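# Move the matching lettered box to the lone box's desk

## Task

One desk holds a group of five boxes and a second desk holds a single box; every box has a letter printed on its top. Find the box in the group whose letter matches the single box's letter and move it onto the second desk, resting directly on that desk's surface rather than on top of any other object. Every other box must stay on the desk where it began. The task fails if the robot tips over or finishes leaning. The box must stay where it is placed without the robot holding or supporting it at the end.

## Robot and tools

ROBOT. A Hello Robot Stretch 3 with a single arm. It has a two-wheeled base, a lift that raises the arm along a vertical mast, and a telescoping arm that extends out of the robot's RIGHT side. The gripper can only reach forward or backward if the base drives. The base is 0.33 m long and 0.34 m wide. Turning in place pivots around the point between the drive wheels, 0.05 m behind the front edge. With the arm fully in and the wrist folded, turning sweeps a circle of radius 0.28 m; an unfolded, level gripper reaches beyond that circle.

FRAMES. Base frame: origin on the floor between the drive wheels, x forward, y left, z up. hand_pose is reported in this frame, located where the closed fingertips meet; with all wrist joints at zero its x axis points up, y points back along the arm toward the mast, and z points toward the robot's rear. Odometry frame is the base frame at the start of the scene. Heading is positive to the left, range -3.142 to 3.142.

TOOL execute_actions. Arguments: actions (a list with exactly one action, or empty to just read state and images) and cameras (list of names from head_camera, nav_camera, wrist_camera, all; omitted, null or ["all"] gives every camera, [] gives none). An action may contain base, joints, or both, plus optional contact_limits; its motions begin together and may finish at different times.
- base: exactly one key. translate_m is a relative drive in metres from the current base position, -1 to 1, positive forward. rotate_rad is a relative turn in place in radians, -3.2 to 3.2, positive counter-clockwise (left). No sideways motion. Base commands are measured from the base position in the most recent state report.
- joints: a single object mapping joint names to absolute targets. lift_m 0 to 1.1 (arm height on mast). arm_m 0 to 0.52 (extension). wrist_yaw_rad -1.345 to 4.42 (0 along the arm, positive swings toward the front, 3.0 folds over the base). wrist_pitch_rad -1.57 to 0.451 (0 level, negative tips fingers down). wrist_roll_rad -2.911 to 2.911 (0 = fingers side by side, level). gripper_m -0.089 to 0.179 (larger is wider; actual fingertip gap is 0.007 m less when nearly shut, 0.025 m less when wide, and zero below 0.007). head_pan_rad -3.953 to 1.73 (0 forward, positive left, -1.57 looks along the arm). head_tilt_rad -1.53 to 0.419 (0 level, negative down). Done tolerances: lift and arm ±0.004, yaw/roll ±0.02, pitch ±0.05, gripper ±0.004, head ±0.02.
- contact_limits: only arm_m, a motor_effort percentage 1 to 100 at which the arm stops (contact_stop). Lower is gentler; too low stops instantly. It also caps holding force until the next action.
Any unknown key or out-of-range number rejects the whole call with no motion. A joint or base omitted from an action may still be driving toward an earlier target without the status showing it. No action exceeds 15 s. If a result reports a stop, the remaining calls in that same reply are skipped.

TOOL wait: seconds, 0 to 10. Commands nothing new; returns the same state and images as an empty action.

TOOL zoom_image: camera and region [x0, y0, x1, y1] in pixels from the top-left of that camera's latest full image, at most 504 by 504. Image sizes: head_camera 896x504, nav_camera 672x504 (fisheye), wrist_camera 644x364. head_camera and nav_camera move with the head; wrist_camera rides on the gripper.

TOOL finished_scene: scene, the integer number of the current scene. Irreversible; call it only once the box rests on its own. Its result tells whether the task succeeded and gives the next task.

RESULT LINES. joint_positions: current joint values. base_status and joint_status: how each motion of the last accepted action ended (done, off_target, contact_stop, time_out, torque_fault). Base "done" only means the wheels turned the commanded amount, slip included; "off_target" means something is blocking it. After contact_stop, time_out or torque_fault the target is dropped; arm or lift that hit something goes slack until commanded again. on_its_own: state of things not commanded this call; "held at" is a target, not a position, and unusual rest effort suggests pushing or carrying. motor_effort: percent of maximum, positive toward higher joint values, peak in brackets; readings carry sizable fixed bias and noise. Positive wheel effort pushes forward. lidar_m: 12 distances in metres from the base origin, one per 30° sector, first straight ahead, going counter-clockwise (4th left, 7th behind, 10th right), "-" for none; scan plane 0.17 m above the floor, range 0.15 to 12 m, sees table legs not tops, may miss thin legs, partly blocked by the robot itself. wrist_depth_mm (45 to 1000) and head_depth_mm (280 to 4000, sideways image): 7x7 grids of median depth from top-left. base_odometry counts wheel turns only. turned_by_wheels and turned_by_imu: turn since last result, positive left. base_tilt in degrees, forward and right positive, with a few degrees of fixed bias. contact_limits line: current, default and maximum limit. pictures: names of returned images in order.

PRACTICE. To grasp, command gripper_m below the box width; to let go, open at least 0.02 beyond the contact value. Gripper readings do not confirm a grasp, so check images. Fold or unfold the wrist (yaw 3.0) only with lift_m 0.32 to 0.95, wrist_pitch_rad -0.4 and roll near 0; once folded, lift may go down to 0.25. With yaw below -0.4 keep pitch at -0.5 or lower. The base is fast (0.30 m/s, 1.9 rad/s) only when stowed: lift under 0.30, arm under 0.03, yaw above 2.54; otherwise 0.10 m/s and 0.63 rad/s. Fewer, shorter motions are better.

AVOID. Tipping: pushing the arm into something rigid with the gripper above about 0.45 m, raising contact limits, pushing again after a contact_stop, driving while holding or pressing on fixed objects, or snagging furniture (worst when reversing). If tilted, reverse the last move in small steps, free the gripper, and lower lift_m to about 0.2. Wrist servos that strain for several seconds shut off for 10 s. Do not drop, slam or shove boxes, and do not disturb the other boxes. Loose objects may occasionally get nudged by outside disturbances.

Each tool is called as name([rows], argument=value, ...), one row to a line, values as JSON.

## Session

execute_actions(actions=[])

Scene clock: 0.00 s.
base_odometry: x=+0.000 y=+0.000 heading=+0.000 (m, m, rad; odometry frame)
turned_by_wheels: +0.000 (rad since the last result)
turned_by_imu: +0.000 (rad since the last result)
base_tilt: forward=-0.8 right=+0.2 (deg)
lidar_m: 0.97 0.95 1.01 1.59 1.57 1.04 0.80 0.79 0.84 1.22 2.20 1.26
head_depth_mm: 1753 1276 1254 1265 1265 1266 1277 / 1783 1166 1170 1167 1174 1181 1184 / 1712 1090 1089 1095 1101 1102 1103 / 1637 1022 1024 1029 1031 1033 1038 / 1577 963 965 968 972 973 977 / 921 909 914 912 919 920 921 / 862 862 865 868 870 870 873
base_status: not commanded
joint_positions: lift_m=+0.441 arm_m=-0.001 wrist_yaw_rad=+2.796 wrist_pitch_rad=-0.336 wrist_roll_rad=-0.008 gripper_m=+0.037 head_pan_rad=-0.008 head_tilt_rad=+0.003
joint_status: not commanded
motor_effort: left_wheel=+0 right_wheel=+0 lift_m=+26 arm_m=+0 wrist_yaw_rad=+1 wrist_pitch_rad=+4 wrist_roll_rad=+0 gripper_m=+0 head_pan_rad=-1 head_tilt_rad=+2 (%)
hand_pose: x=+0.0579 y=+0.0758 z=+0.4728 quat_wxyz=(+0.236, +0.704, -0.002, +0.670) (m; base frame)
wrist_depth_mm: - - - - - 840 724 / - - - - - 891 756 / - - - - - 924 813 / - - - - - 974 822 / - 931 981 937 976 929 856 / - 786 - 777 798 745 771 / 649 - 656 667 659 659 654
pictures: head_camera (sideways: a quarter turn clockwise sets it upright), nav_camera (sideways: a quarter turn counterclockwise sets it upright), wrist_camera
Images, in order (width x height): head_camera 896x504, nav_camera 672x504, wrist_camera 644x364.

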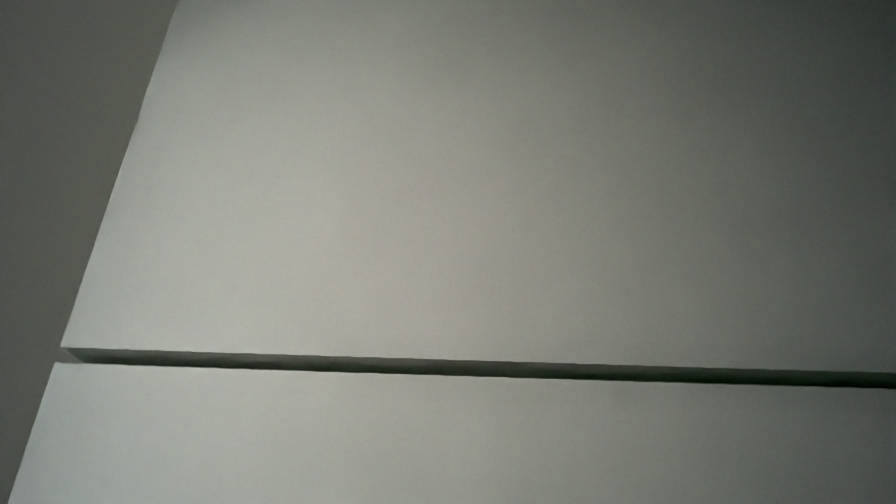

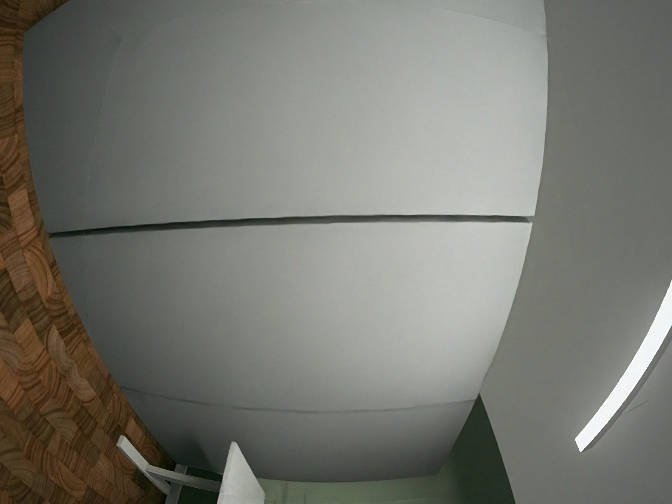

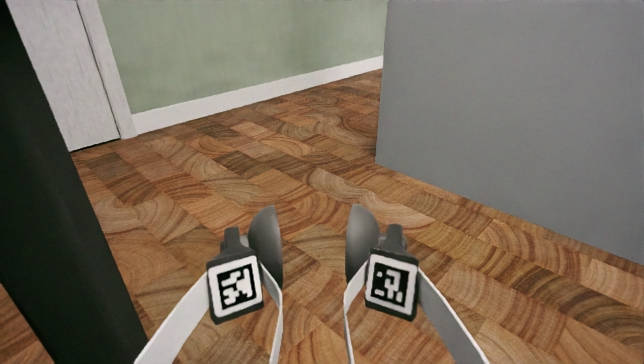

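execute_actions([
  {"joints": {"head_pan_rad": -1.2, "head_tilt_rad": -0.5}},
], cameras=["head_camera", "nav_camera"])

Scene clock: 3.70 s.
base_odometry: x=+0.000 y=+0.000 heading=+0.000 (m, m, rad; odometry frame)
turned_by_wheels: +0.000 (rad since the last result)
turned_by_imu: +0.000 (rad since the last result)
base_tilt: forward=-0.8 right=+0.2 (deg)
lidar_m: 0.97 0.95 1.01 1.59 1.57 1.04 0.80 0.79 0.84 1.22 2.20 1.26
head_depth_mm: 1735 1734 1739 1730 1751 1570 1291 / 1850 2020 2051 2183 2002 1563 1284 / 1837 2008 1958 2368 1973 1556 1276 / 1826 1993 1801 2383 1959 1543 1273 / 1809 1964 1885 2331 1949 1539 1268 / 1800 1950 1846 2317 1926 1519 1254 / 1770 1924 1838 2280 1902 1516 1249
base_status: not commanded
joint_positions: lift_m=+0.441 arm_m=-0.001 wrist_yaw_rad=+2.796 wrist_pitch_rad=-0.336 wrist_roll_rad=-0.008 gripper_m=+0.037 head_pan_rad=-1.193 head_tilt_rad=-0.493
joint_status: all done
motor_effort: left_wheel=+0(1) right_wheel=+0(1) lift_m=+26(26) arm_m=+0(0) wrist_yaw_rad=+1(1) wrist_pitch_rad=+5(4) wrist_roll_rad=+0(0) gripper_m=+0(0) head_pan_rad=-4(41) head_tilt_rad=-3(23) (%)
hand_pose: x=+0.0579 y=+0.0758 z=+0.4728 quat_wxyz=(+0.236, +0.704, -0.002, +0.670) (m; base frame)
wrist_depth_mm: - - - - - 830 712 / - - - - - 863 766 / - - - - - 931 784 / - - - - - 979 832 / - 950 - 927 966 944 868 / - 772 - 766 801 771 774 / 655 - 668 667 647 656 648
pictures: head_camera (sideways: a quarter turn clockwise sets it upright), nav_camera (sideways: a quarter turn counterclockwise sets it upright)
Images, in order (width x height): head_camera 896x504, nav_camera 672x504.

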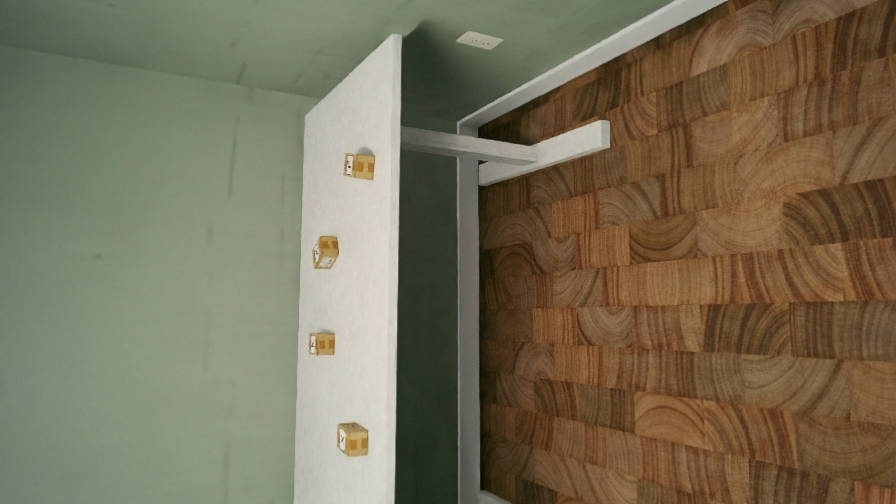

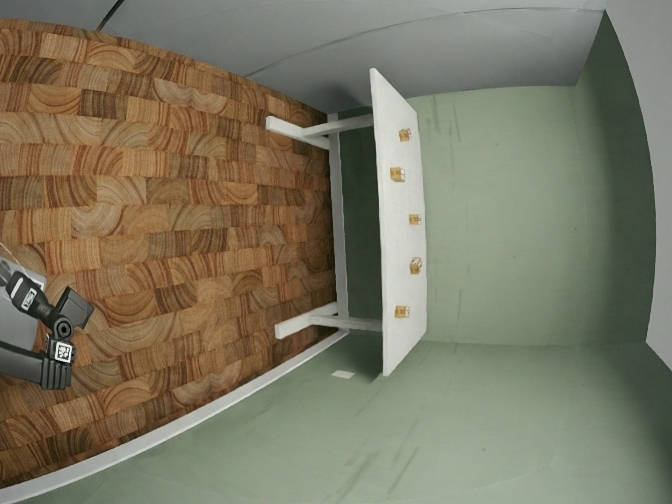

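zoom_image(camera="head_camera", region=[290, 130, 410, 290])

zoom_image(camera="head_camera", region=[290, 310, 410, 470])

Region (290, 130, 410, 290) of head_camera's 896x504 image, scaled by 3.150, with more detail than that image has; it fills the left 378 columns of this view, and the rest is white.

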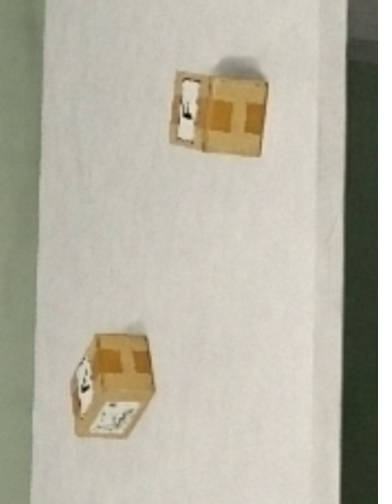

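Region (290, 310, 410, 470) of head_camera's 896x504 image, scaled by 3.150, with more detail than that image has; it fills the left 378 columns of this view, and the rest is white.

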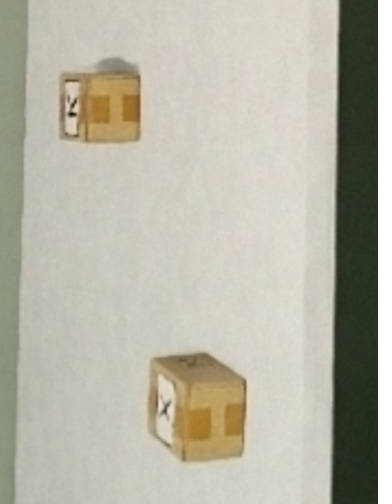

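execute_actions([
  {"joints": {"head_pan_rad": 1.7, "head_tilt_rad": -0.4, "lift_m": 0.28}},
], cameras=["head_camera", "nav_camera"])

Scene clock: 10.57 s.
base_odometry: x=+0.000 y=+0.000 heading=+0.000 (m, m, rad; odometry frame)
turned_by_wheels: +0.000 (rad since the last result)
turned_by_imu: +0.000 (rad since the last result)
base_tilt: forward=-0.7 right=+0.2 (deg)
lidar_m: 0.97 0.95 1.01 1.59 1.57 1.04 0.80 0.79 0.84 1.22 2.21 1.26
head_depth_mm: 1557 1691 1855 2056 2175 1704 1365 / 1487 1626 1769 1932 2104 1690 1359 / 1435 1552 1685 1849 2022 1681 1355 / 1381 1485 1616 1771 1932 1661 1340 / 1319 1424 1535 1679 1847 1647 1335 / 1276 1375 1470 1605 1751 1641 1326 / 1233 1329 1422 1544 1684 - -
base_status: not commanded
joint_positions: lift_m=+0.281 arm_m=-0.001 wrist_yaw_rad=+2.796 wrist_pitch_rad=-0.337 wrist_roll_rad=-0.008 gripper_m=+0.037 head_pan_rad=+1.693 head_tilt_rad=-0.409
joint_status: all done
motor_effort: left_wheel=+0(0) right_wheel=+0(0) lift_m=+10(23) arm_m=+0(0) wrist_yaw_rad=+1(0) wrist_pitch_rad=+5(5) wrist_roll_rad=+0(0) gripper_m=+1(1) head_pan_rad=+2(37) head_tilt_rad=+3(11) (%)
hand_pose: x=+0.0579 y=+0.0757 z=+0.3120 quat_wxyz=(+0.237, +0.704, -0.002, +0.669) (m; base frame)
wrist_depth_mm: - - - - 998 839 725 / - - - - - 892 749 / - - - - - 927 790 / - 844 862 862 852 850 800 / - 681 716 681 698 660 663 / - 561 - 558 573 561 547 / 465 - 502 477 476 475 474
pictures: head_camera (sideways: a quarter turn clockwise sets it upright), nav_camera (sideways: a quarter turn counterclockwise sets it upright)
Images, in order (width x height): head_camera 896x504, nav_camera 672x504.

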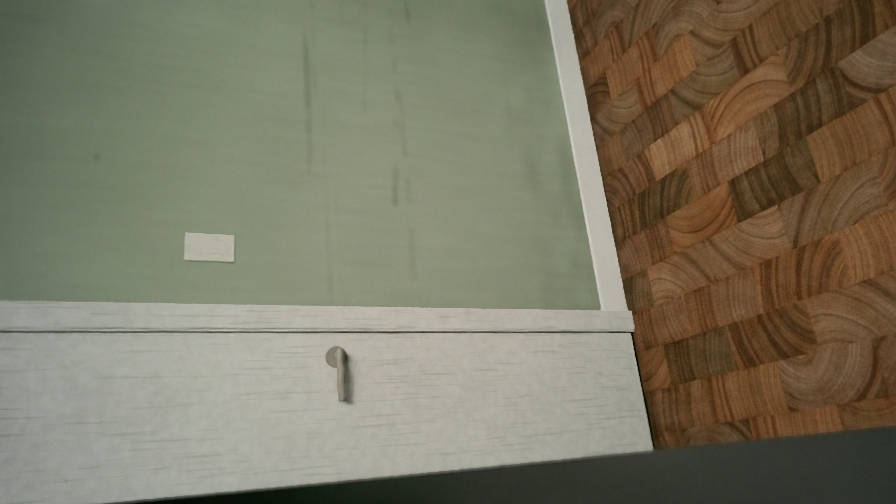

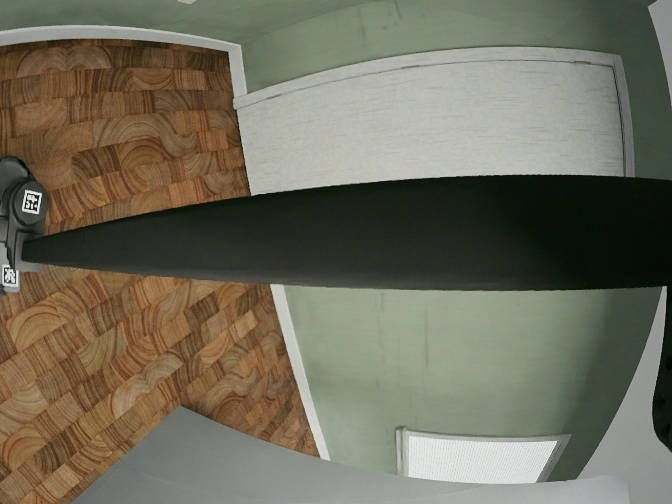

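execute_actions([
  {"base": {"rotate_rad": 1.5}, "joints": {"head_pan_rad": -0.5, "head_tilt_rad": -0.5}},
], cameras=["nav_camera"])

execute_actions([
  {"base": {"translate_m": 1.0}, "joints": {"head_pan_rad": -1.0}},
], cameras=["head_camera", "nav_camera"])

Scene clock: 30.63 s.
base_odometry: x=+0.000 y=+0.000 heading=+1.500 (m, m, rad; odometry frame)
turned_by_wheels: +1.500 (rad since the last result)
turned_by_imu: +1.500 (rad since the last result)
base_tilt: forward=-0.9 right=+0.2 (deg)
lidar_m: 1.60 1.56 1.10 0.81 0.79 0.82 1.14 2.20 1.34 0.99 0.95 0.99
head_depth_mm: 770 824 887 958 1047 1145 1234 / 812 870 941 1024 1121 1243 1289 / 856 924 1006 1096 1211 1351 1282 / 918 985 1073 1185 1311 1452 1271 / 2120 2315 2565 2601 1939 1528 1263 / 1889 2023 2208 2338 1922 1519 1258 / 1683 1795 1932 2094 1917 1512 1254
base_status: done
joint_positions: lift_m=+0.281 arm_m=-0.001 wrist_yaw_rad=+2.796 wrist_pitch_rad=-0.337 wrist_roll_rad=-0.008 gripper_m=+0.037 head_pan_rad=-0.493 head_tilt_rad=-0.494
joint_status: all done
motor_effort: left_wheel=-2(7) right_wheel=+2(13) lift_m=+10(10) arm_m=+0(0) wrist_yaw_rad=+1(1) wrist_pitch_rad=+5(5) wrist_roll_rad=+0(0) gripper_m=+0(0) head_pan_rad=-4(40) head_tilt_rad=-2(10) (%)
hand_pose: x=+0.0579 y=+0.0756 z=+0.3120 quat_wxyz=(+0.237, +0.704, -0.002, +0.669) (m; base frame)
wrist_depth_mm: 644 758 960 - - - - / 679 810 962 - - - - / 741 836 1000 - - - - / - 810 873 856 856 863 828 / - 673 701 667 714 666 656 / - 561 - 555 577 555 550 / 470 - 497 482 474 474 467
pictures: nav_camera (sideways: a quarter turn counterclockwise sets it upright)
Images, in order (width x height): nav_camera 672x504.

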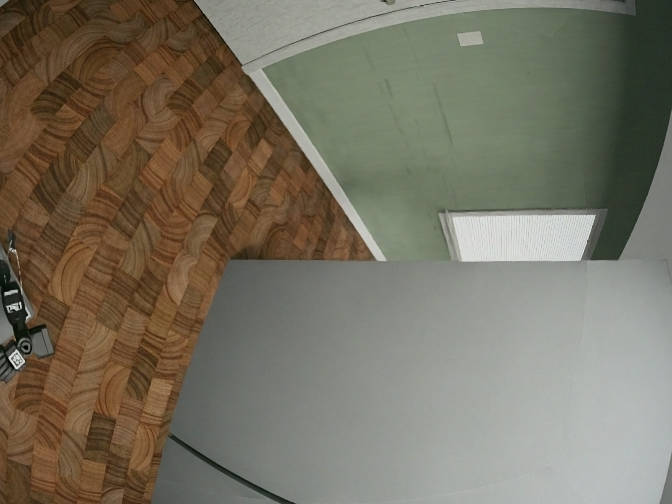

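Scene clock: 35.67 s.
base_odometry: x=+0.071 y=+0.997 heading=+1.500 (m, m, rad; odometry frame)
turned_by_wheels: +0.000 (rad since the last result)
turned_by_imu: +0.005 (rad since the last result)
base_tilt: forward=-0.8 right=+0.3 (deg)
lidar_m: 0.71 0.66 0.70 0.97 1.29 1.33 1.85 1.69 0.65 0.54 2.52 0.96
head_depth_mm: 2863 3076 2787 874 839 804 771 / 2853 3076 3331 2729 1981 1194 1122 / 2857 3136 3398 2713 1977 1556 1274 / 2874 3152 3397 2691 1956 1548 1274 / 2923 3115 2954 2661 1940 1531 1264 / 2313 2410 2540 2429 1916 1524 1254 / 1652 1713 1773 1852 1779 1508 1248
base_status: done
joint_positions: lift_m=+0.281 arm_m=-0.001 wrist_yaw_rad=+2.796 wrist_pitch_rad=-0.337 wrist_roll_rad=-0.008 gripper_m=+0.037 head_pan_rad=-0.993 head_tilt_rad=-0.495
joint_status: all done
motor_effort: left_wheel=-3(9) right_wheel=+2(11) lift_m=+10(10) arm_m=+0(0) wrist_yaw_rad=+1(1) wrist_pitch_rad=+5(5) wrist_roll_rad=+0(0) gripper_m=+1(1) head_pan_rad=-4(31) head_tilt_rad=-1(3) (%)
hand_pose: x=+0.0579 y=+0.0756 z=+0.3119 quat_wxyz=(+0.237, +0.704, -0.002, +0.669) (m; base frame)
wrist_depth_mm: - - - 823 684 589 512 / - - - 901 724 614 555 / - - - 935 766 649 568 / - 853 899 845 804 673 598 / - 682 712 676 706 672 618 / - 557 - 552 576 553 551 / 466 - 491 473 472 475 476
pictures: head_camera (sideways: a quarter turn clockwise sets it upright), nav_camera (sideways: a quarter turn counterclockwise sets it upright)
Images, in order (width x height): head_camera 896x504, nav_camera 672x504.

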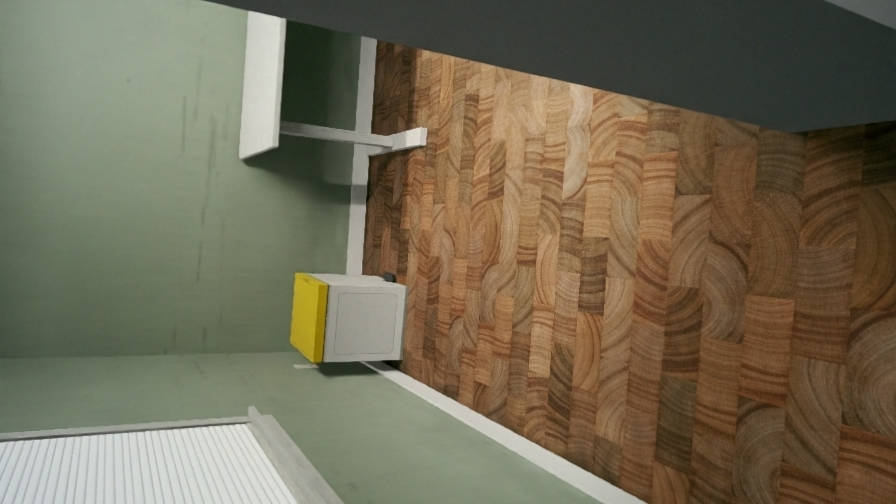

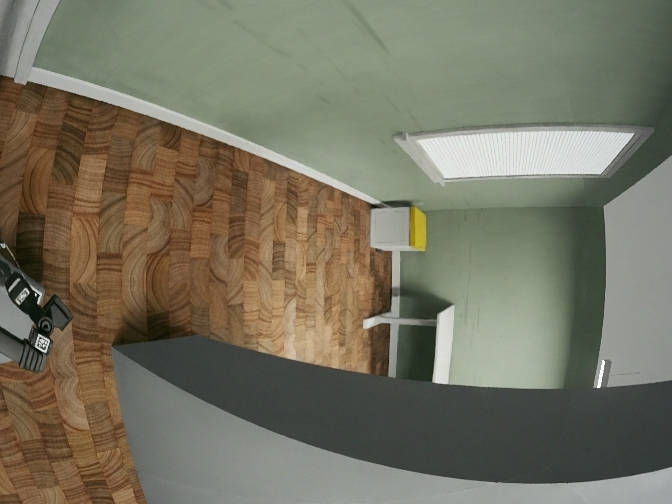

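execute_actions([
  {"base": {"rotate_rad": -0.92}, "joints": {"head_pan_rad": -0.3, "head_tilt_rad": -0.5}},
], cameras=["nav_camera"])

execute_actions([
  {"base": {"translate_m": 1.0}, "joints": {"head_pan_rad": -0.8}},
], cameras=["head_camera", "nav_camera"])

Scene clock: 46.33 s.
base_odometry: x=+0.071 y=+0.997 heading=+0.580 (m, m, rad; odometry frame)
turned_by_wheels: -0.920 (rad since the last result)
turned_by_imu: -0.921 (rad since the last result)
base_tilt: forward=-0.9 right=+0.2 (deg)
lidar_m: 1.77 0.86 0.70 0.66 0.73 1.10 1.28 1.39 2.13 1.19 0.58 0.54
head_depth_mm: 482 490 499 531 589 683 814 / 603 617 631 644 661 700 782 / 2893 840 857 882 912 942 971 / 2938 3168 3466 2706 1957 1499 1267 / 2882 3122 3380 2651 1935 1540 1262 / 2866 3069 3311 2597 1927 1527 1255 / 2765 3010 2772 2581 1903 1506 1252
base_status: done
joint_positions: lift_m=+0.281 arm_m=-0.001 wrist_yaw_rad=+2.796 wrist_pitch_rad=-0.337 wrist_roll_rad=-0.008 gripper_m=+0.037 head_pan_rad=-0.307 head_tilt_rad=-0.495
joint_status: all done
motor_effort: left_wheel=+1(10) right_wheel=-3(8) lift_m=+10(10) arm_m=+0(0) wrist_yaw_rad=+1(0) wrist_pitch_rad=+5(5) wrist_roll_rad=+0(0) gripper_m=+1(1) head_pan_rad=+2(35) head_tilt_rad=-1(1) (%)
hand_pose: x=+0.0579 y=+0.0756 z=+0.3119 quat_wxyz=(+0.237, +0.704, -0.002, +0.669) (m; base frame)
wrist_depth_mm: 583 593 645 703 742 785 840 / 618 653 707 756 789 840 929 / 664 686 763 818 860 915 966 / - 757 792 820 846 828 850 / - 682 704 674 703 670 652 / - 559 - 561 579 547 558 / 466 - 492 478 474 472 472
pictures: nav_camera (sideways: a quarter turn counterclockwise sets it upright)
Images, in order (width x height): nav_camera 672x504.

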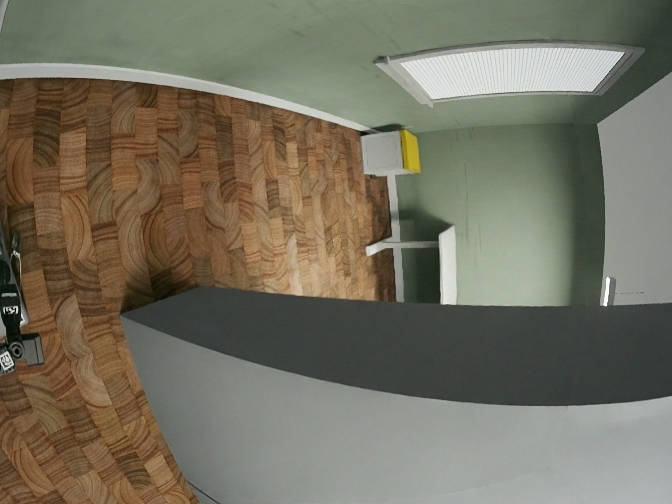

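Scene clock: 51.37 s.
base_odometry: x=+0.907 y=+1.545 heading=+0.580 (m, m, rad; odometry frame)
turned_by_wheels: +0.000 (rad since the last result)
turned_by_imu: +0.005 (rad since the last result)
base_tilt: forward=-0.9 right=+0.3 (deg)
lidar_m: 1.39 0.69 0.55 0.55 0.60 0.92 2.28 0.53 0.43 1.30 2.75 2.15
head_depth_mm: 3116 3325 3476 2790 2002 1576 1295 / 3071 3422 3731 2741 1991 1564 1285 / 2833 3165 3456 2708 1974 1553 1278 / 2615 2863 2762 2697 1952 1547 1272 / 2439 2649 2849 2647 1951 1529 1261 / 2274 2459 2441 2624 1917 1524 1254 / 2130 2296 2181 2481 1903 1503 1251
base_status: done
joint_positions: lift_m=+0.281 arm_m=-0.001 wrist_yaw_rad=+2.796 wrist_pitch_rad=-0.337 wrist_roll_rad=-0.008 gripper_m=+0.037 head_pan_rad=-0.793 head_tilt_rad=-0.495
joint_status: all done
motor_effort: left_wheel=+1(12) right_wheel=-2(7) lift_m=+10(10) arm_m=+0(0) wrist_yaw_rad=+1(1) wrist_pitch_rad=+5(5) wrist_roll_rad=+1(0) gripper_m=+0(1) head_pan_rad=-4(30) head_tilt_rad=-2(2) (%)
hand_pose: x=+0.0579 y=+0.0756 z=+0.3119 quat_wxyz=(+0.237, +0.704, -0.002, +0.669) (m; base frame)
wrist_depth_mm: 480 496 530 549 591 626 667 / 509 532 567 593 637 673 729 / 556 572 610 645 682 743 779 / - 608 640 680 733 784 822 / - 637 676 669 697 670 662 / - 558 - 554 575 553 555 / 467 - 490 472 471 473 466
pictures: head_camera (sideways: a quarter turn clockwise sets it upright), nav_camera (sideways: a quarter turn counterclockwise sets it upright)
Images, in order (width x height): head_camera 896x504, nav_camera 672x504.

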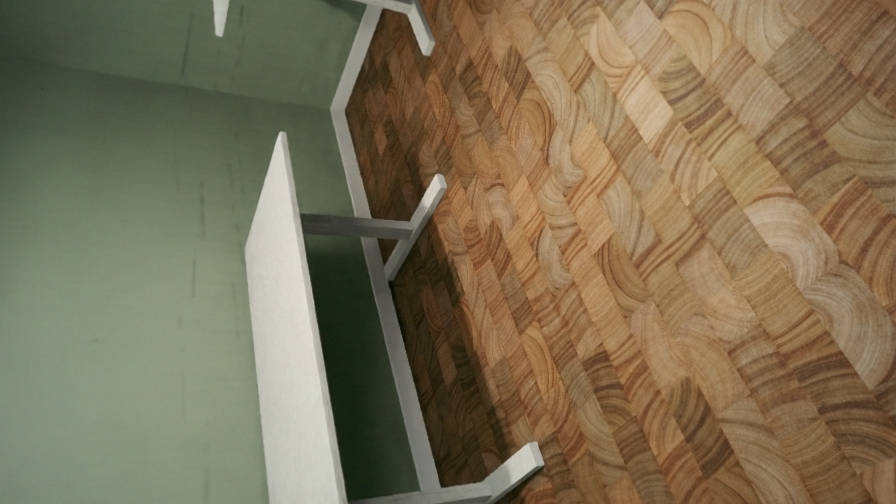

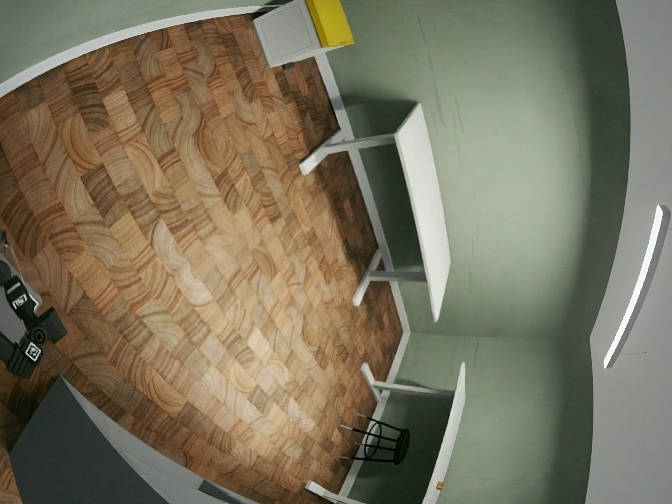

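execute_actions([
  {"base": {"translate_m": 0.4}, "joints": {"head_pan_rad": -1.5, "head_tilt_rad": -0.3}},
], cameras=["head_camera", "nav_camera"])

Scene clock: 59.53 s.
base_odometry: x=+1.242 y=+1.765 heading=+0.580 (m, m, rad; odometry frame)
turned_by_wheels: +0.000 (rad since the last result)
turned_by_imu: +0.002 (rad since the last result)
base_tilt: forward=-0.8 right=+0.2 (deg)
lidar_m: 1.23 0.61 0.49 0.49 0.53 0.82 2.68 0.68 1.44 2.85 2.51 1.78
head_depth_mm: 2690 2802 2951 3112 2383 1902 1481 / 2709 2869 2983 3191 2626 1887 1475 / 2769 2949 3076 3276 2600 1875 1469 / 2836 3009 3100 3288 2559 1853 1458 / 2890 3072 3197 3433 2542 1853 1450 / 2961 3096 3280 3424 2509 1833 1442 / 3030 3186 3391 3581 2484 1809 1428
base_status: done
joint_positions: lift_m=+0.281 arm_m=-0.001 wrist_yaw_rad=+2.796 wrist_pitch_rad=-0.337 wrist_roll_rad=-0.008 gripper_m=+0.037 head_pan_rad=-1.493 head_tilt_rad=-0.310
joint_status: all done
motor_effort: left_wheel=+1(11) right_wheel=-2(8) lift_m=+9(10) arm_m=+0(0) wrist_yaw_rad=+1(1) wrist_pitch_rad=+5(5) wrist_roll_rad=+0(0) gripper_m=+1(0) head_pan_rad=-4(34) head_tilt_rad=+3(16) (%)
hand_pose: x=+0.0579 y=+0.0756 z=+0.3119 quat_wxyz=(+0.237, +0.704, -0.002, +0.669) (m; base frame)
wrist_depth_mm: 431 453 468 505 526 547 597 / 457 476 505 535 575 602 647 / 498 512 548 574 618 666 699 / - 554 590 622 670 715 770 / - 591 616 645 684 661 654 / - 554 - 556 581 553 557 / 471 - 491 476 474 474 478
pictures: head_camera (sideways: a quarter turn clockwise sets it upright), nav_camera (sideways: a quarter turn counterclockwise sets it upright)
Images, in order (width x height): head_camera 896x504, nav_camera 672x504.

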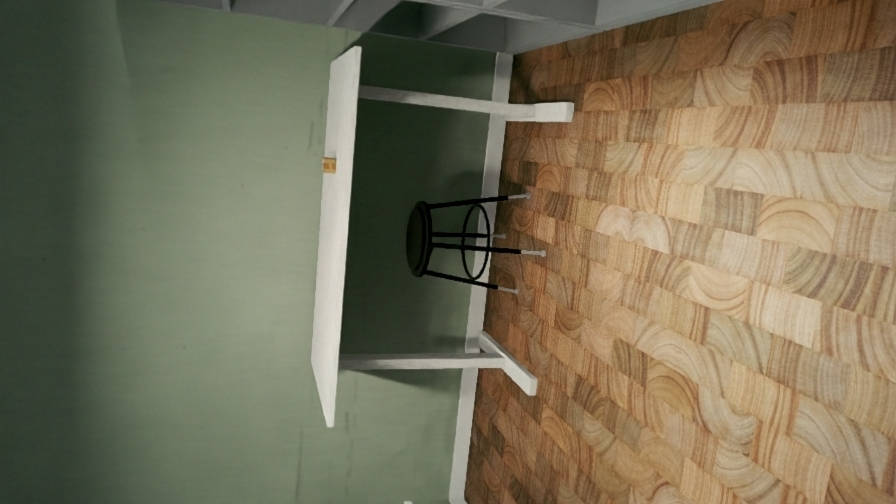

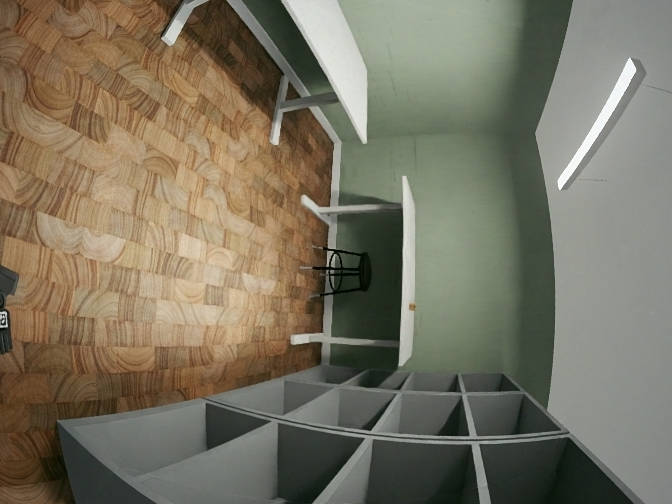

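execute_actions([
  {"base": {"rotate_rad": -1.68}, "joints": {"head_pan_rad": 0.05, "head_tilt_rad": -0.3}},
], cameras=[])

execute_actions([
  {"base": {"translate_m": 1.0}},
], cameras=[])

execute_actions([
  {"base": {"translate_m": 0.7}},
], cameras=["head_camera"])

Scene clock: 72.67 s.
base_odometry: x=+1.242 y=+1.765 heading=-1.100 (m, m, rad; odometry frame)
turned_by_wheels: -1.680 (rad since the last result)
turned_by_imu: -1.680 (rad since the last result)
base_tilt: forward=-0.8 right=+0.2 (deg)
lidar_m: 2.35 2.51 1.79 1.43 0.68 0.50 0.49 0.51 0.72 2.04 0.68 0.70
head_depth_mm: 1946 1995 2115 2036 1450 1548 1437 / 2732 2873 2985 2337 2391 1889 1482 / 2803 2944 3071 3279 2607 1872 1468 / 2769 2939 3127 3303 2578 1860 1463 / 2806 2926 3064 3261 2539 1854 1451 / 2806 2979 3100 3314 2527 1829 1446 / 2820 2975 3112 3281 2501 1822 1435
base_status: done
joint_positions: lift_m=+0.281 arm_m=-0.001 wrist_yaw_rad=+2.796 wrist_pitch_rad=-0.337 wrist_roll_rad=-0.008 gripper_m=+0.037 head_pan_rad=+0.043 head_tilt_rad=-0.309
joint_status: all done
motor_effort: left_wheel=+3(13) right_wheel=-3(11) lift_m=+10(10) arm_m=-1(0) wrist_yaw_rad=+1(0) wrist_pitch_rad=+5(5) wrist_roll_rad=+0(0) gripper_m=+0(0) head_pan_rad=+2(38) head_tilt_rad=+2(3) (%)
hand_pose: x=+0.0579 y=+0.0756 z=+0.3119 quat_wxyz=(+0.237, +0.704, -0.002, +0.669) (m; base frame)
wrist_depth_mm: - - - - - - - / - - - - - - - / - - - - - - - / - 859 859 861 856 834 838 / - 684 702 683 697 654 667 / - 571 - 561 573 555 554 / 471 - 490 476 474 479 471
pictures: none
No camera images: the call's "cameras" was empty. Leave "cameras" out to get every camera's image.

Scene clock: 77.70 s.
base_odometry: x=+1.696 y=+0.874 heading=-1.100 (m, m, rad; odometry frame)
turned_by_wheels: +0.000 (rad since the last result)
turned_by_imu: +0.005 (rad since the last result)
base_tilt: forward=-0.8 right=+0.3 (deg)
lidar_m: 1.70 2.11 1.84 1.66 1.80 1.54 1.50 0.71 0.73 0.97 0.62 1.39
head_depth_mm: 1872 1966 2072 2199 1792 1502 1446 / 1906 2008 2123 2253 2350 1883 1476 / 1921 2033 2126 2257 2383 1877 1470 / 1916 2045 2123 2299 2396 1865 1463 / 1937 2047 2130 2283 2375 1848 1453 / 1949 2052 2144 2285 2284 1840 1439 / 1961 2062 2139 2324 2425 1824 1434
base_status: done
joint_positions: lift_m=+0.281 arm_m=-0.001 wrist_yaw_rad=+2.796 wrist_pitch_rad=-0.337 wrist_roll_rad=-0.008 gripper_m=+0.037 head_pan_rad=+0.043 head_tilt_rad=-0.309
joint_status: not commanded
motor_effort: left_wheel=+1(11) right_wheel=-2(6) lift_m=+10(10) arm_m=+0(0) wrist_yaw_rad=+1(0) wrist_pitch_rad=+5(5) wrist_roll_rad=+0(0) gripper_m=+0(1) head_pan_rad=+2(2) head_tilt_rad=+3(4) (%)
hand_pose: x=+0.0579 y=+0.0756 z=+0.3119 quat_wxyz=(+0.237, +0.704, -0.002, +0.669) (m; base frame)
wrist_depth_mm: - - - - - - - / - - - - - - - / - - - - - - - / - 873 852 853 855 845 842 / - 684 707 679 703 667 672 / - 559 - 558 577 557 551 / 462 - 488 481 476 476 474
pictures: none
No camera images: the call's "cameras" was empty. Leave "cameras" out to get every camera's image.

Scene clock: 81.67 s.
base_odometry: x=+2.013 y=+0.250 heading=-1.100 (m, m, rad; odometry frame)
turned_by_wheels: +0.000 (rad since the last result)
turned_by_imu: +0.003 (rad since the last result)
base_tilt: forward=-0.9 right=+0.3 (deg)
lidar_m: 1.14 1.02 2.11 1.60 2.15 2.25 2.21 1.32 0.60 0.99 0.79 0.79
head_depth_mm: 1309 1377 1459 1495 1519 1699 1450 / 1310 1384 1464 1209 1188 1746 1474 / 1315 1390 1476 1184 1669 1753 1425 / 1321 1395 1487 1159 1675 1768 1463 / 1332 1400 1484 1088 1693 1776 1447 / 1327 1408 1496 1125 1315 1653 1447 / 1341 1418 1500 1110 1303 1190 1352
base_status: done
joint_positions: lift_m=+0.281 arm_m=-0.001 wrist_yaw_rad=+2.796 wrist_pitch_rad=-0.337 wrist_roll_rad=-0.008 gripper_m=+0.037 head_pan_rad=+0.043 head_tilt_rad=-0.309
joint_status: not commanded
motor_effort: left_wheel=+0(11) right_wheel=-2(7) lift_m=+9(10) arm_m=-1(0) wrist_yaw_rad=+1(0) wrist_pitch_rad=+5(5) wrist_roll_rad=+0(0) gripper_m=+0(0) head_pan_rad=+2(2) head_tilt_rad=+3(3) (%)
hand_pose: x=+0.0579 y=+0.0756 z=+0.3119 quat_wxyz=(+0.237, +0.704, -0.002, +0.669) (m; base frame)
wrist_depth_mm: - - - - - - - / - - - - - - - / - - - - - - - / - 857 878 846 875 850 845 / - 692 702 684 710 680 659 / - 556 - 558 567 554 551 / 461 - 492 469 472 473 466
pictures: head_camera (sideways: a quarter turn clockwise sets it upright)
Images, in order (width x height): head_camera 896x504.

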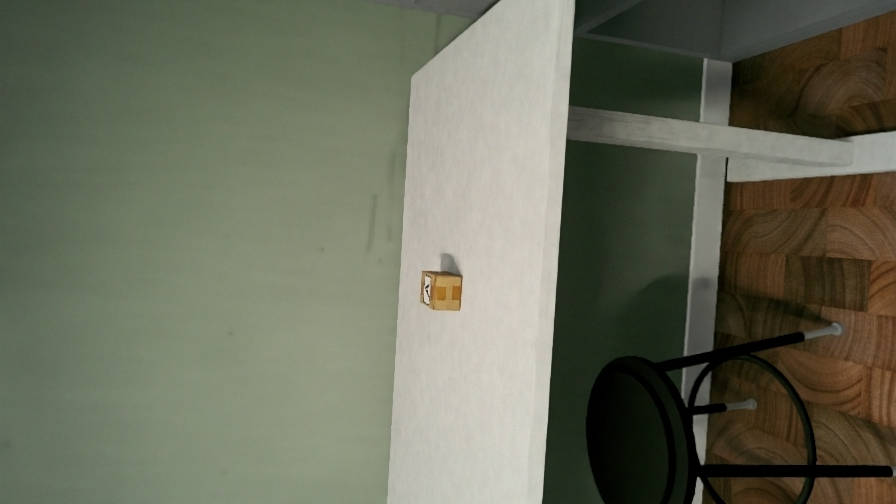

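zoom_image(camera="head_camera", region=[410, 260, 470, 320])

Region (410, 260, 470, 320) of head_camera's 896x504 image, scaled by 8.400, with more detail than that image has.

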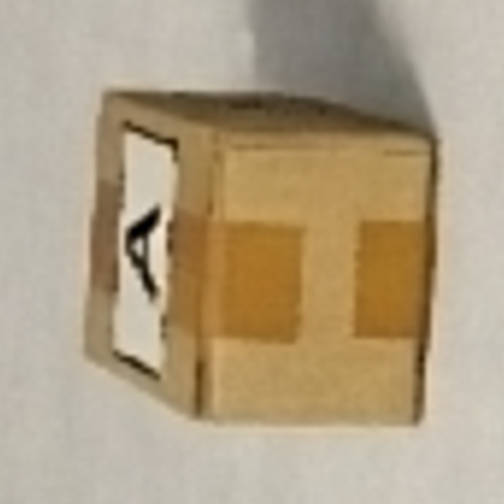

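execute_actions([
  {"base": {"rotate_rad": 0.105}, "joints": {"head_pan_rad": -1.0, "head_tilt_rad": -0.6}},
], cameras=[])

execute_actions([
  {"base": {"translate_m": -1.0}},
], cameras=[])

execute_actions([
  {"base": {"translate_m": -0.6}},
], cameras=["nav_camera"])

Scene clock: 112.33 s.
base_odometry: x=+2.013 y=+0.250 heading=-0.995 (m, m, rad; odometry frame)
turned_by_wheels: +0.105 (rad since the last result)
turned_by_imu: +0.105 (rad since the last result)
base_tilt: forward=-0.8 right=+0.2 (deg)
lidar_m: 1.16 1.02 1.60 1.60 2.24 2.23 2.21 1.24 0.59 0.99 0.79 1.14
head_depth_mm: 847 915 808 612 1062 861 1101 / 896 979 797 1169 1057 880 1147 / 811 925 783 1210 1049 924 1144 / 719 803 775 1059 1039 1312 1177 / 645 716 781 915 1042 1255 1200 / 667 767 857 1214 1492 1380 1189 / 1387 1250 1642 1354 1615 1403 1184
base_status: done
joint_positions: lift_m=+0.281 arm_m=-0.001 wrist_yaw_rad=+2.796 wrist_pitch_rad=-0.337 wrist_roll_rad=-0.008 gripper_m=+0.037 head_pan_rad=-0.993 head_tilt_rad=-0.592
joint_status: all done
motor_effort: left_wheel=-2(9) right_wheel=+2(9) lift_m=+10(10) arm_m=-1(1) wrist_yaw_rad=+0(1) wrist_pitch_rad=+5(5) wrist_roll_rad=+0(0) gripper_m=+1(0) head_pan_rad=-4(38) head_tilt_rad=-3(19) (%)
hand_pose: x=+0.0579 y=+0.0756 z=+0.3119 quat_wxyz=(+0.237, +0.704, -0.002, +0.669) (m; base frame)
wrist_depth_mm: - - - - - - - / - - - - - - - / - - - - - - - / - 858 850 868 853 856 841 / - 681 715 676 704 664 673 / - 562 - 558 573 558 555 / 466 - 489 478 473 474 475
pictures: none
No camera images: the call's "cameras" was empty. Leave "cameras" out to get every camera's image.

Scene clock: 117.27 s.
base_odometry: x=+1.469 y=+1.089 heading=-0.995 (m, m, rad; odometry frame)
turned_by_wheels: +0.000 (rad since the last result)
turned_by_imu: -0.005 (rad since the last result)
base_tilt: forward=-0.8 right=+0.3 (deg)
lidar_m: 2.01 2.42 2.10 1.74 1.52 1.22 1.21 1.31 0.44 0.85 0.80 0.75
head_depth_mm: 721 780 802 557 472 860 721 / 774 839 794 551 988 857 720 / 833 908 781 547 1047 850 769 / 803 898 768 589 1037 843 1111 / 720 796 758 968 1030 909 1148 / 651 712 738 871 959 1156 1185 / 594 650 712 831 1048 1331 1183
base_status: done
joint_positions: lift_m=+0.281 arm_m=-0.001 wrist_yaw_rad=+2.796 wrist_pitch_rad=-0.337 wrist_roll_rad=-0.008 gripper_m=+0.037 head_pan_rad=-0.993 head_tilt_rad=-0.593
joint_status: not commanded
motor_effort: left_wheel=-1(12) right_wheel=+2(5) lift_m=+10(10) arm_m=+0(1) wrist_yaw_rad=+1(1) wrist_pitch_rad=+5(5) wrist_roll_rad=+0(0) gripper_m=+0(0) head_pan_rad=-3(4) head_tilt_rad=-2(2) (%)
hand_pose: x=+0.0579 y=+0.0756 z=+0.3119 quat_wxyz=(+0.237, +0.704, -0.002, +0.669) (m; base frame)
wrist_depth_mm: - - - - - - - / - - - - - - - / - - - - - - - / - 857 852 878 854 844 856 / - 673 710 681 704 680 667 / - 567 - 558 582 546 552 / 471 - 490 476 470 477 476
pictures: none
No camera images: the call's "cameras" was empty. Leave "cameras" out to get every camera's image.

Scene clock: 120.83 s.
base_odometry: x=+1.142 y=+1.592 heading=-0.995 (m, m, rad; odometry frame)
turned_by_wheels: +0.000 (rad since the last result)
turned_by_imu: -0.003 (rad since the last result)
base_tilt: forward=-0.8 right=+0.2 (deg)
lidar_m: 2.78 2.55 1.91 1.59 0.76 0.61 0.60 0.65 1.00 2.51 0.48 1.27
head_depth_mm: 2103 2332 2543 2372 1795 1462 1226 / 574 667 795 2142 1784 1443 1217 / 498 567 657 778 959 1277 1211 / 439 492 559 645 765 939 1153 / 393 435 486 551 635 754 933 / 370 417 478 556 960 878 1147 / 1065 1138 735 1200 1011 1281 1183
base_status: done
joint_positions: lift_m=+0.281 arm_m=-0.001 wrist_yaw_rad=+2.796 wrist_pitch_rad=-0.337 wrist_roll_rad=-0.008 gripper_m=+0.037 head_pan_rad=-0.993 head_tilt_rad=-0.593
joint_status: not commanded
motor_effort: left_wheel=-1(11) right_wheel=+1(6) lift_m=+9(10) arm_m=-1(0) wrist_yaw_rad=+1(1) wrist_pitch_rad=+5(5) wrist_roll_rad=+0(0) gripper_m=+1(1) head_pan_rad=-4(4) head_tilt_rad=-3(2) (%)
hand_pose: x=+0.0579 y=+0.0756 z=+0.3119 quat_wxyz=(+0.237, +0.704, -0.002, +0.669) (m; base frame)
wrist_depth_mm: - - - - - - - / - - - - - - - / - - - - - - - / - 855 863 852 842 852 829 / - 679 695 667 717 679 666 / - 560 - 557 582 559 560 / 470 - 489 476 479 470 479
pictures: nav_camera (sideways: a quarter turn counterclockwise sets it upright)
Images, in order (width x height): nav_camera 672x504.

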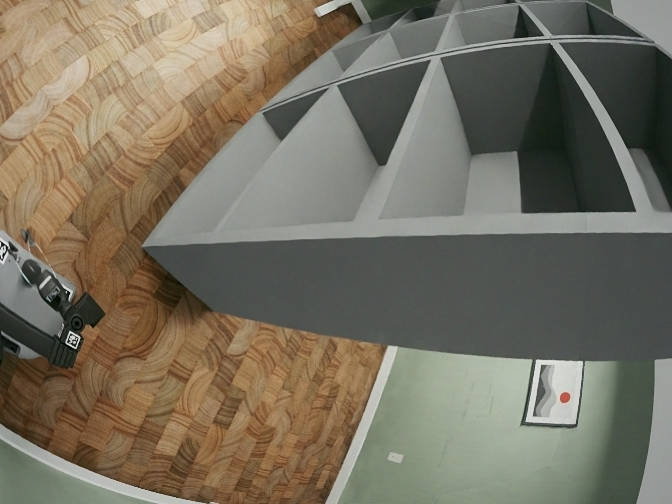

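execute_actions([
  {"base": {"rotate_rad": 1.45}, "joints": {"head_pan_rad": -2.6, "head_tilt_rad": -0.6}},
], cameras=[])

execute_actions([
  {"base": {"translate_m": -1.0}},
], cameras=["nav_camera"])

Scene clock: 130.70 s.
base_odometry: x=+1.142 y=+1.592 heading=+0.455 (m, m, rad; odometry frame)
turned_by_wheels: +1.450 (rad since the last result)
turned_by_imu: +1.450 (rad since the last result)
base_tilt: forward=-0.9 right=+0.2 (deg)
lidar_m: 1.61 0.84 0.62 0.60 0.63 0.87 2.51 0.50 0.48 1.35 2.54 1.90
head_depth_mm: 2068 2232 2452 2336 1798 1452 1220 / 2178 2374 2579 2302 1777 1441 1212 / 655 771 2713 2193 1766 1436 1209 / 552 621 708 823 984 1224 1205 / 476 526 588 666 768 908 1109 / 418 457 504 559 629 734 927 / 373 408 451 524 945 871 1134
base_status: done
joint_positions: lift_m=+0.281 arm_m=-0.001 wrist_yaw_rad=+2.796 wrist_pitch_rad=-0.337 wrist_roll_rad=-0.008 gripper_m=+0.037 head_pan_rad=-2.593 head_tilt_rad=-0.593
joint_status: all done
motor_effort: left_wheel=-2(10) right_wheel=+2(13) lift_m=+10(11) arm_m=+0(0) wrist_yaw_rad=+1(0) wrist_pitch_rad=+5(5) wrist_roll_rad=+0(0) gripper_m=+0(0) head_pan_rad=-4(40) head_tilt_rad=-3(4) (%)
hand_pose: x=+0.0579 y=+0.0756 z=+0.3119 quat_wxyz=(+0.237, +0.704, -0.002, +0.669) (m; base frame)
wrist_depth_mm: 506 537 588 636 685 781 873 / 542 575 614 691 755 839 935 / 571 606 669 734 815 907 - / - 658 716 793 842 851 857 / - 667 717 673 707 651 665 / - 562 - 561 569 559 555 / 467 - 494 475 476 478 477
pictures: none
No camera images: the call's "cameras" was empty. Leave "cameras" out to get every camera's image.

Scene clock: 135.63 s.
base_odometry: x=+0.244 y=+1.152 heading=+0.455 (m, m, rad; odometry frame)
turned_by_wheels: +0.000 (rad since the last result)
turned_by_imu: -0.005 (rad since the last result)
base_tilt: forward=-0.9 right=+0.2 (deg)
lidar_m: 2.28 0.87 0.64 0.62 0.65 0.87 1.50 1.56 2.16 0.89 0.42 0.50
head_depth_mm: 1227 1333 1456 1613 1732 1451 1222 / 1297 1405 1550 1718 1769 1443 1214 / 1367 1494 1660 1839 1756 1440 1210 / 1442 1586 1763 1990 1747 1426 1200 / 1531 1702 1917 2077 1732 1421 1196 / 1632 1813 2071 2197 1723 1408 1189 / 1743 1971 2252 2196 1701 1398 1180
base_status: done
joint_positions: lift_m=+0.281 arm_m=-0.001 wrist_yaw_rad=+2.796 wrist_pitch_rad=-0.337 wrist_roll_rad=-0.008 gripper_m=+0.037 head_pan_rad=-2.593 head_tilt_rad=-0.593
joint_status: not commanded
motor_effort: left_wheel=-2(10) right_wheel=+2(5) lift_m=+11(11) arm_m=-1(1) wrist_yaw_rad=+1(1) wrist_pitch_rad=+5(5) wrist_roll_rad=+0(0) gripper_m=+1(0) head_pan_rad=-4(4) head_tilt_rad=-2(3) (%)
hand_pose: x=+0.0579 y=+0.0756 z=+0.3119 quat_wxyz=(+0.237, +0.704, -0.002, +0.669) (m; base frame)
wrist_depth_mm: 520 556 606 649 706 790 874 / 548 584 638 695 776 855 976 / 595 645 692 766 838 939 - / - 677 725 809 855 839 840 / - 669 709 663 709 670 667 / - 560 - 559 580 554 549 / 467 - 487 476 473 471 470
pictures: nav_camera (sideways: a quarter turn counterclockwise sets it upright)
Images, in order (width x height): nav_camera 672x504.

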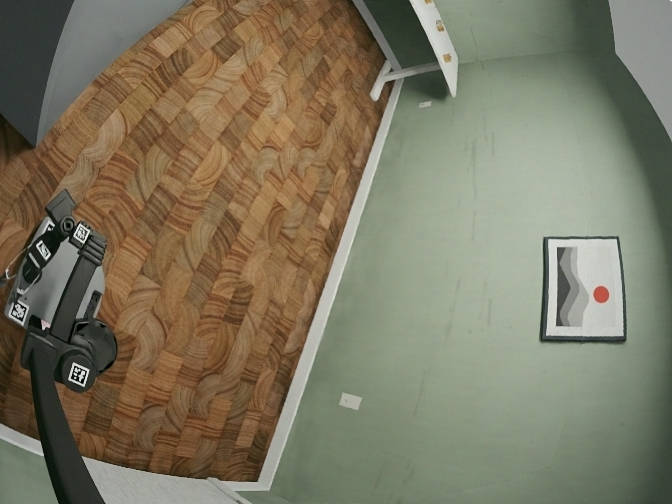

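execute_actions([
  {"base": {"rotate_rad": 1.26}, "joints": {"head_pan_rad": -2.8, "head_tilt_rad": -0.6}},
], cameras=[])

execute_actions([
  {"base": {"translate_m": -1.0}},
], cameras=["nav_camera"])

Scene clock: 164.23 s.
base_odometry: x=+0.244 y=+1.152 heading=+1.715 (m, m, rad; odometry frame)
turned_by_wheels: +1.260 (rad since the last result)
turned_by_imu: +1.260 (rad since the last result)
base_tilt: forward=-0.8 right=+0.2 (deg)
lidar_m: 0.62 0.62 0.68 1.16 1.50 1.71 2.90 0.51 0.42 0.66 1.31 0.73
head_depth_mm: 2591 2723 3067 2345 1797 1455 1222 / 2589 2739 3091 2315 1781 1445 1213 / 2589 2806 3057 2296 1762 1437 1208 / 2580 2773 3057 2267 1755 1424 1203 / 1433 1575 1739 1931 1683 1419 1198 / 848 895 948 999 1064 1132 1141 / 600 624 648 676 703 733 764
base_status: done
joint_positions: lift_m=+0.281 arm_m=-0.001 wrist_yaw_rad=+2.796 wrist_pitch_rad=-0.337 wrist_roll_rad=-0.008 gripper_m=+0.037 head_pan_rad=-2.793 head_tilt_rad=-0.593
joint_status: all done
motor_effort: left_wheel=-2(12) right_wheel=+2(12) lift_m=+11(10) arm_m=+0(1) wrist_yaw_rad=+1(0) wrist_pitch_rad=+5(5) wrist_roll_rad=+0(0) gripper_m=+1(0) head_pan_rad=-3(20) head_tilt_rad=-2(2) (%)
hand_pose: x=+0.0579 y=+0.0756 z=+0.3119 quat_wxyz=(+0.237, +0.704, -0.002, +0.669) (m; base frame)
wrist_depth_mm: - - - 920 697 565 481 / - - - 999 742 602 502 / - - - - 771 633 515 / - 865 848 830 806 645 537 / - 674 706 674 702 646 555 / - 566 - 556 585 561 544 / 466 - 491 478 477 480 472
pictures: none
No camera images: the call's "cameras" was empty. Leave "cameras" out to get every camera's image.

Scene clock: 169.17 s.
base_odometry: x=+0.387 y=+0.163 heading=+1.715 (m, m, rad; odometry frame)
turned_by_wheels: +0.000 (rad since the last result)
turned_by_imu: -0.005 (rad since the last result)
base_tilt: forward=-0.9 right=+0.2 (deg)
lidar_m: 1.59 1.56 1.43 1.22 1.21 1.38 1.97 1.12 0.62 0.53 0.53 0.60
head_depth_mm: 1780 1978 1710 2328 1789 1457 1223 / 1803 1973 1697 2321 1788 1448 1211 / 1802 1955 1775 2285 1763 1435 1211 / 1802 1975 1743 2284 1751 1425 1201 / 1811 1980 1707 2074 1745 1416 1195 / 1766 1939 1794 2056 1729 1404 1186 / 1344 1401 1447 1505 1561 1393 1183
base_status: done
joint_positions: lift_m=+0.281 arm_m=-0.001 wrist_yaw_rad=+2.796 wrist_pitch_rad=-0.337 wrist_roll_rad=-0.008 gripper_m=+0.037 head_pan_rad=-2.793 head_tilt_rad=-0.593
joint_status: not commanded
motor_effort: left_wheel=-1(11) right_wheel=+1(5) lift_m=+10(10) arm_m=+0(0) wrist_yaw_rad=+1(1) wrist_pitch_rad=+5(5) wrist_roll_rad=+0(0) gripper_m=+1(0) head_pan_rad=-4(4) head_tilt_rad=-2(2) (%)
hand_pose: x=+0.0579 y=+0.0756 z=+0.3119 quat_wxyz=(+0.237, +0.704, -0.002, +0.669) (m; base frame)
wrist_depth_mm: 938 - - - - - - / - - - - - - - / - - - - - - - / - 891 856 842 857 844 825 / - 673 724 672 707 678 675 / - 563 - 554 578 558 552 / 464 - 487 475 471 474 472
pictures: nav_camera (sideways: a quarter turn counterclockwise sets it upright)
Images, in order (width x height): nav_camera 672x504.

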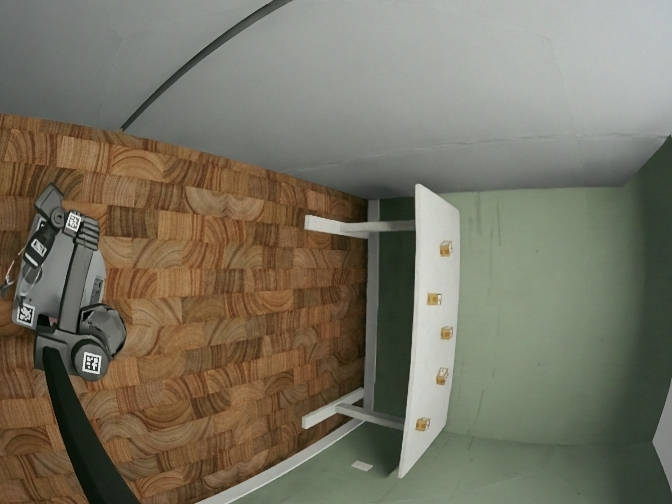

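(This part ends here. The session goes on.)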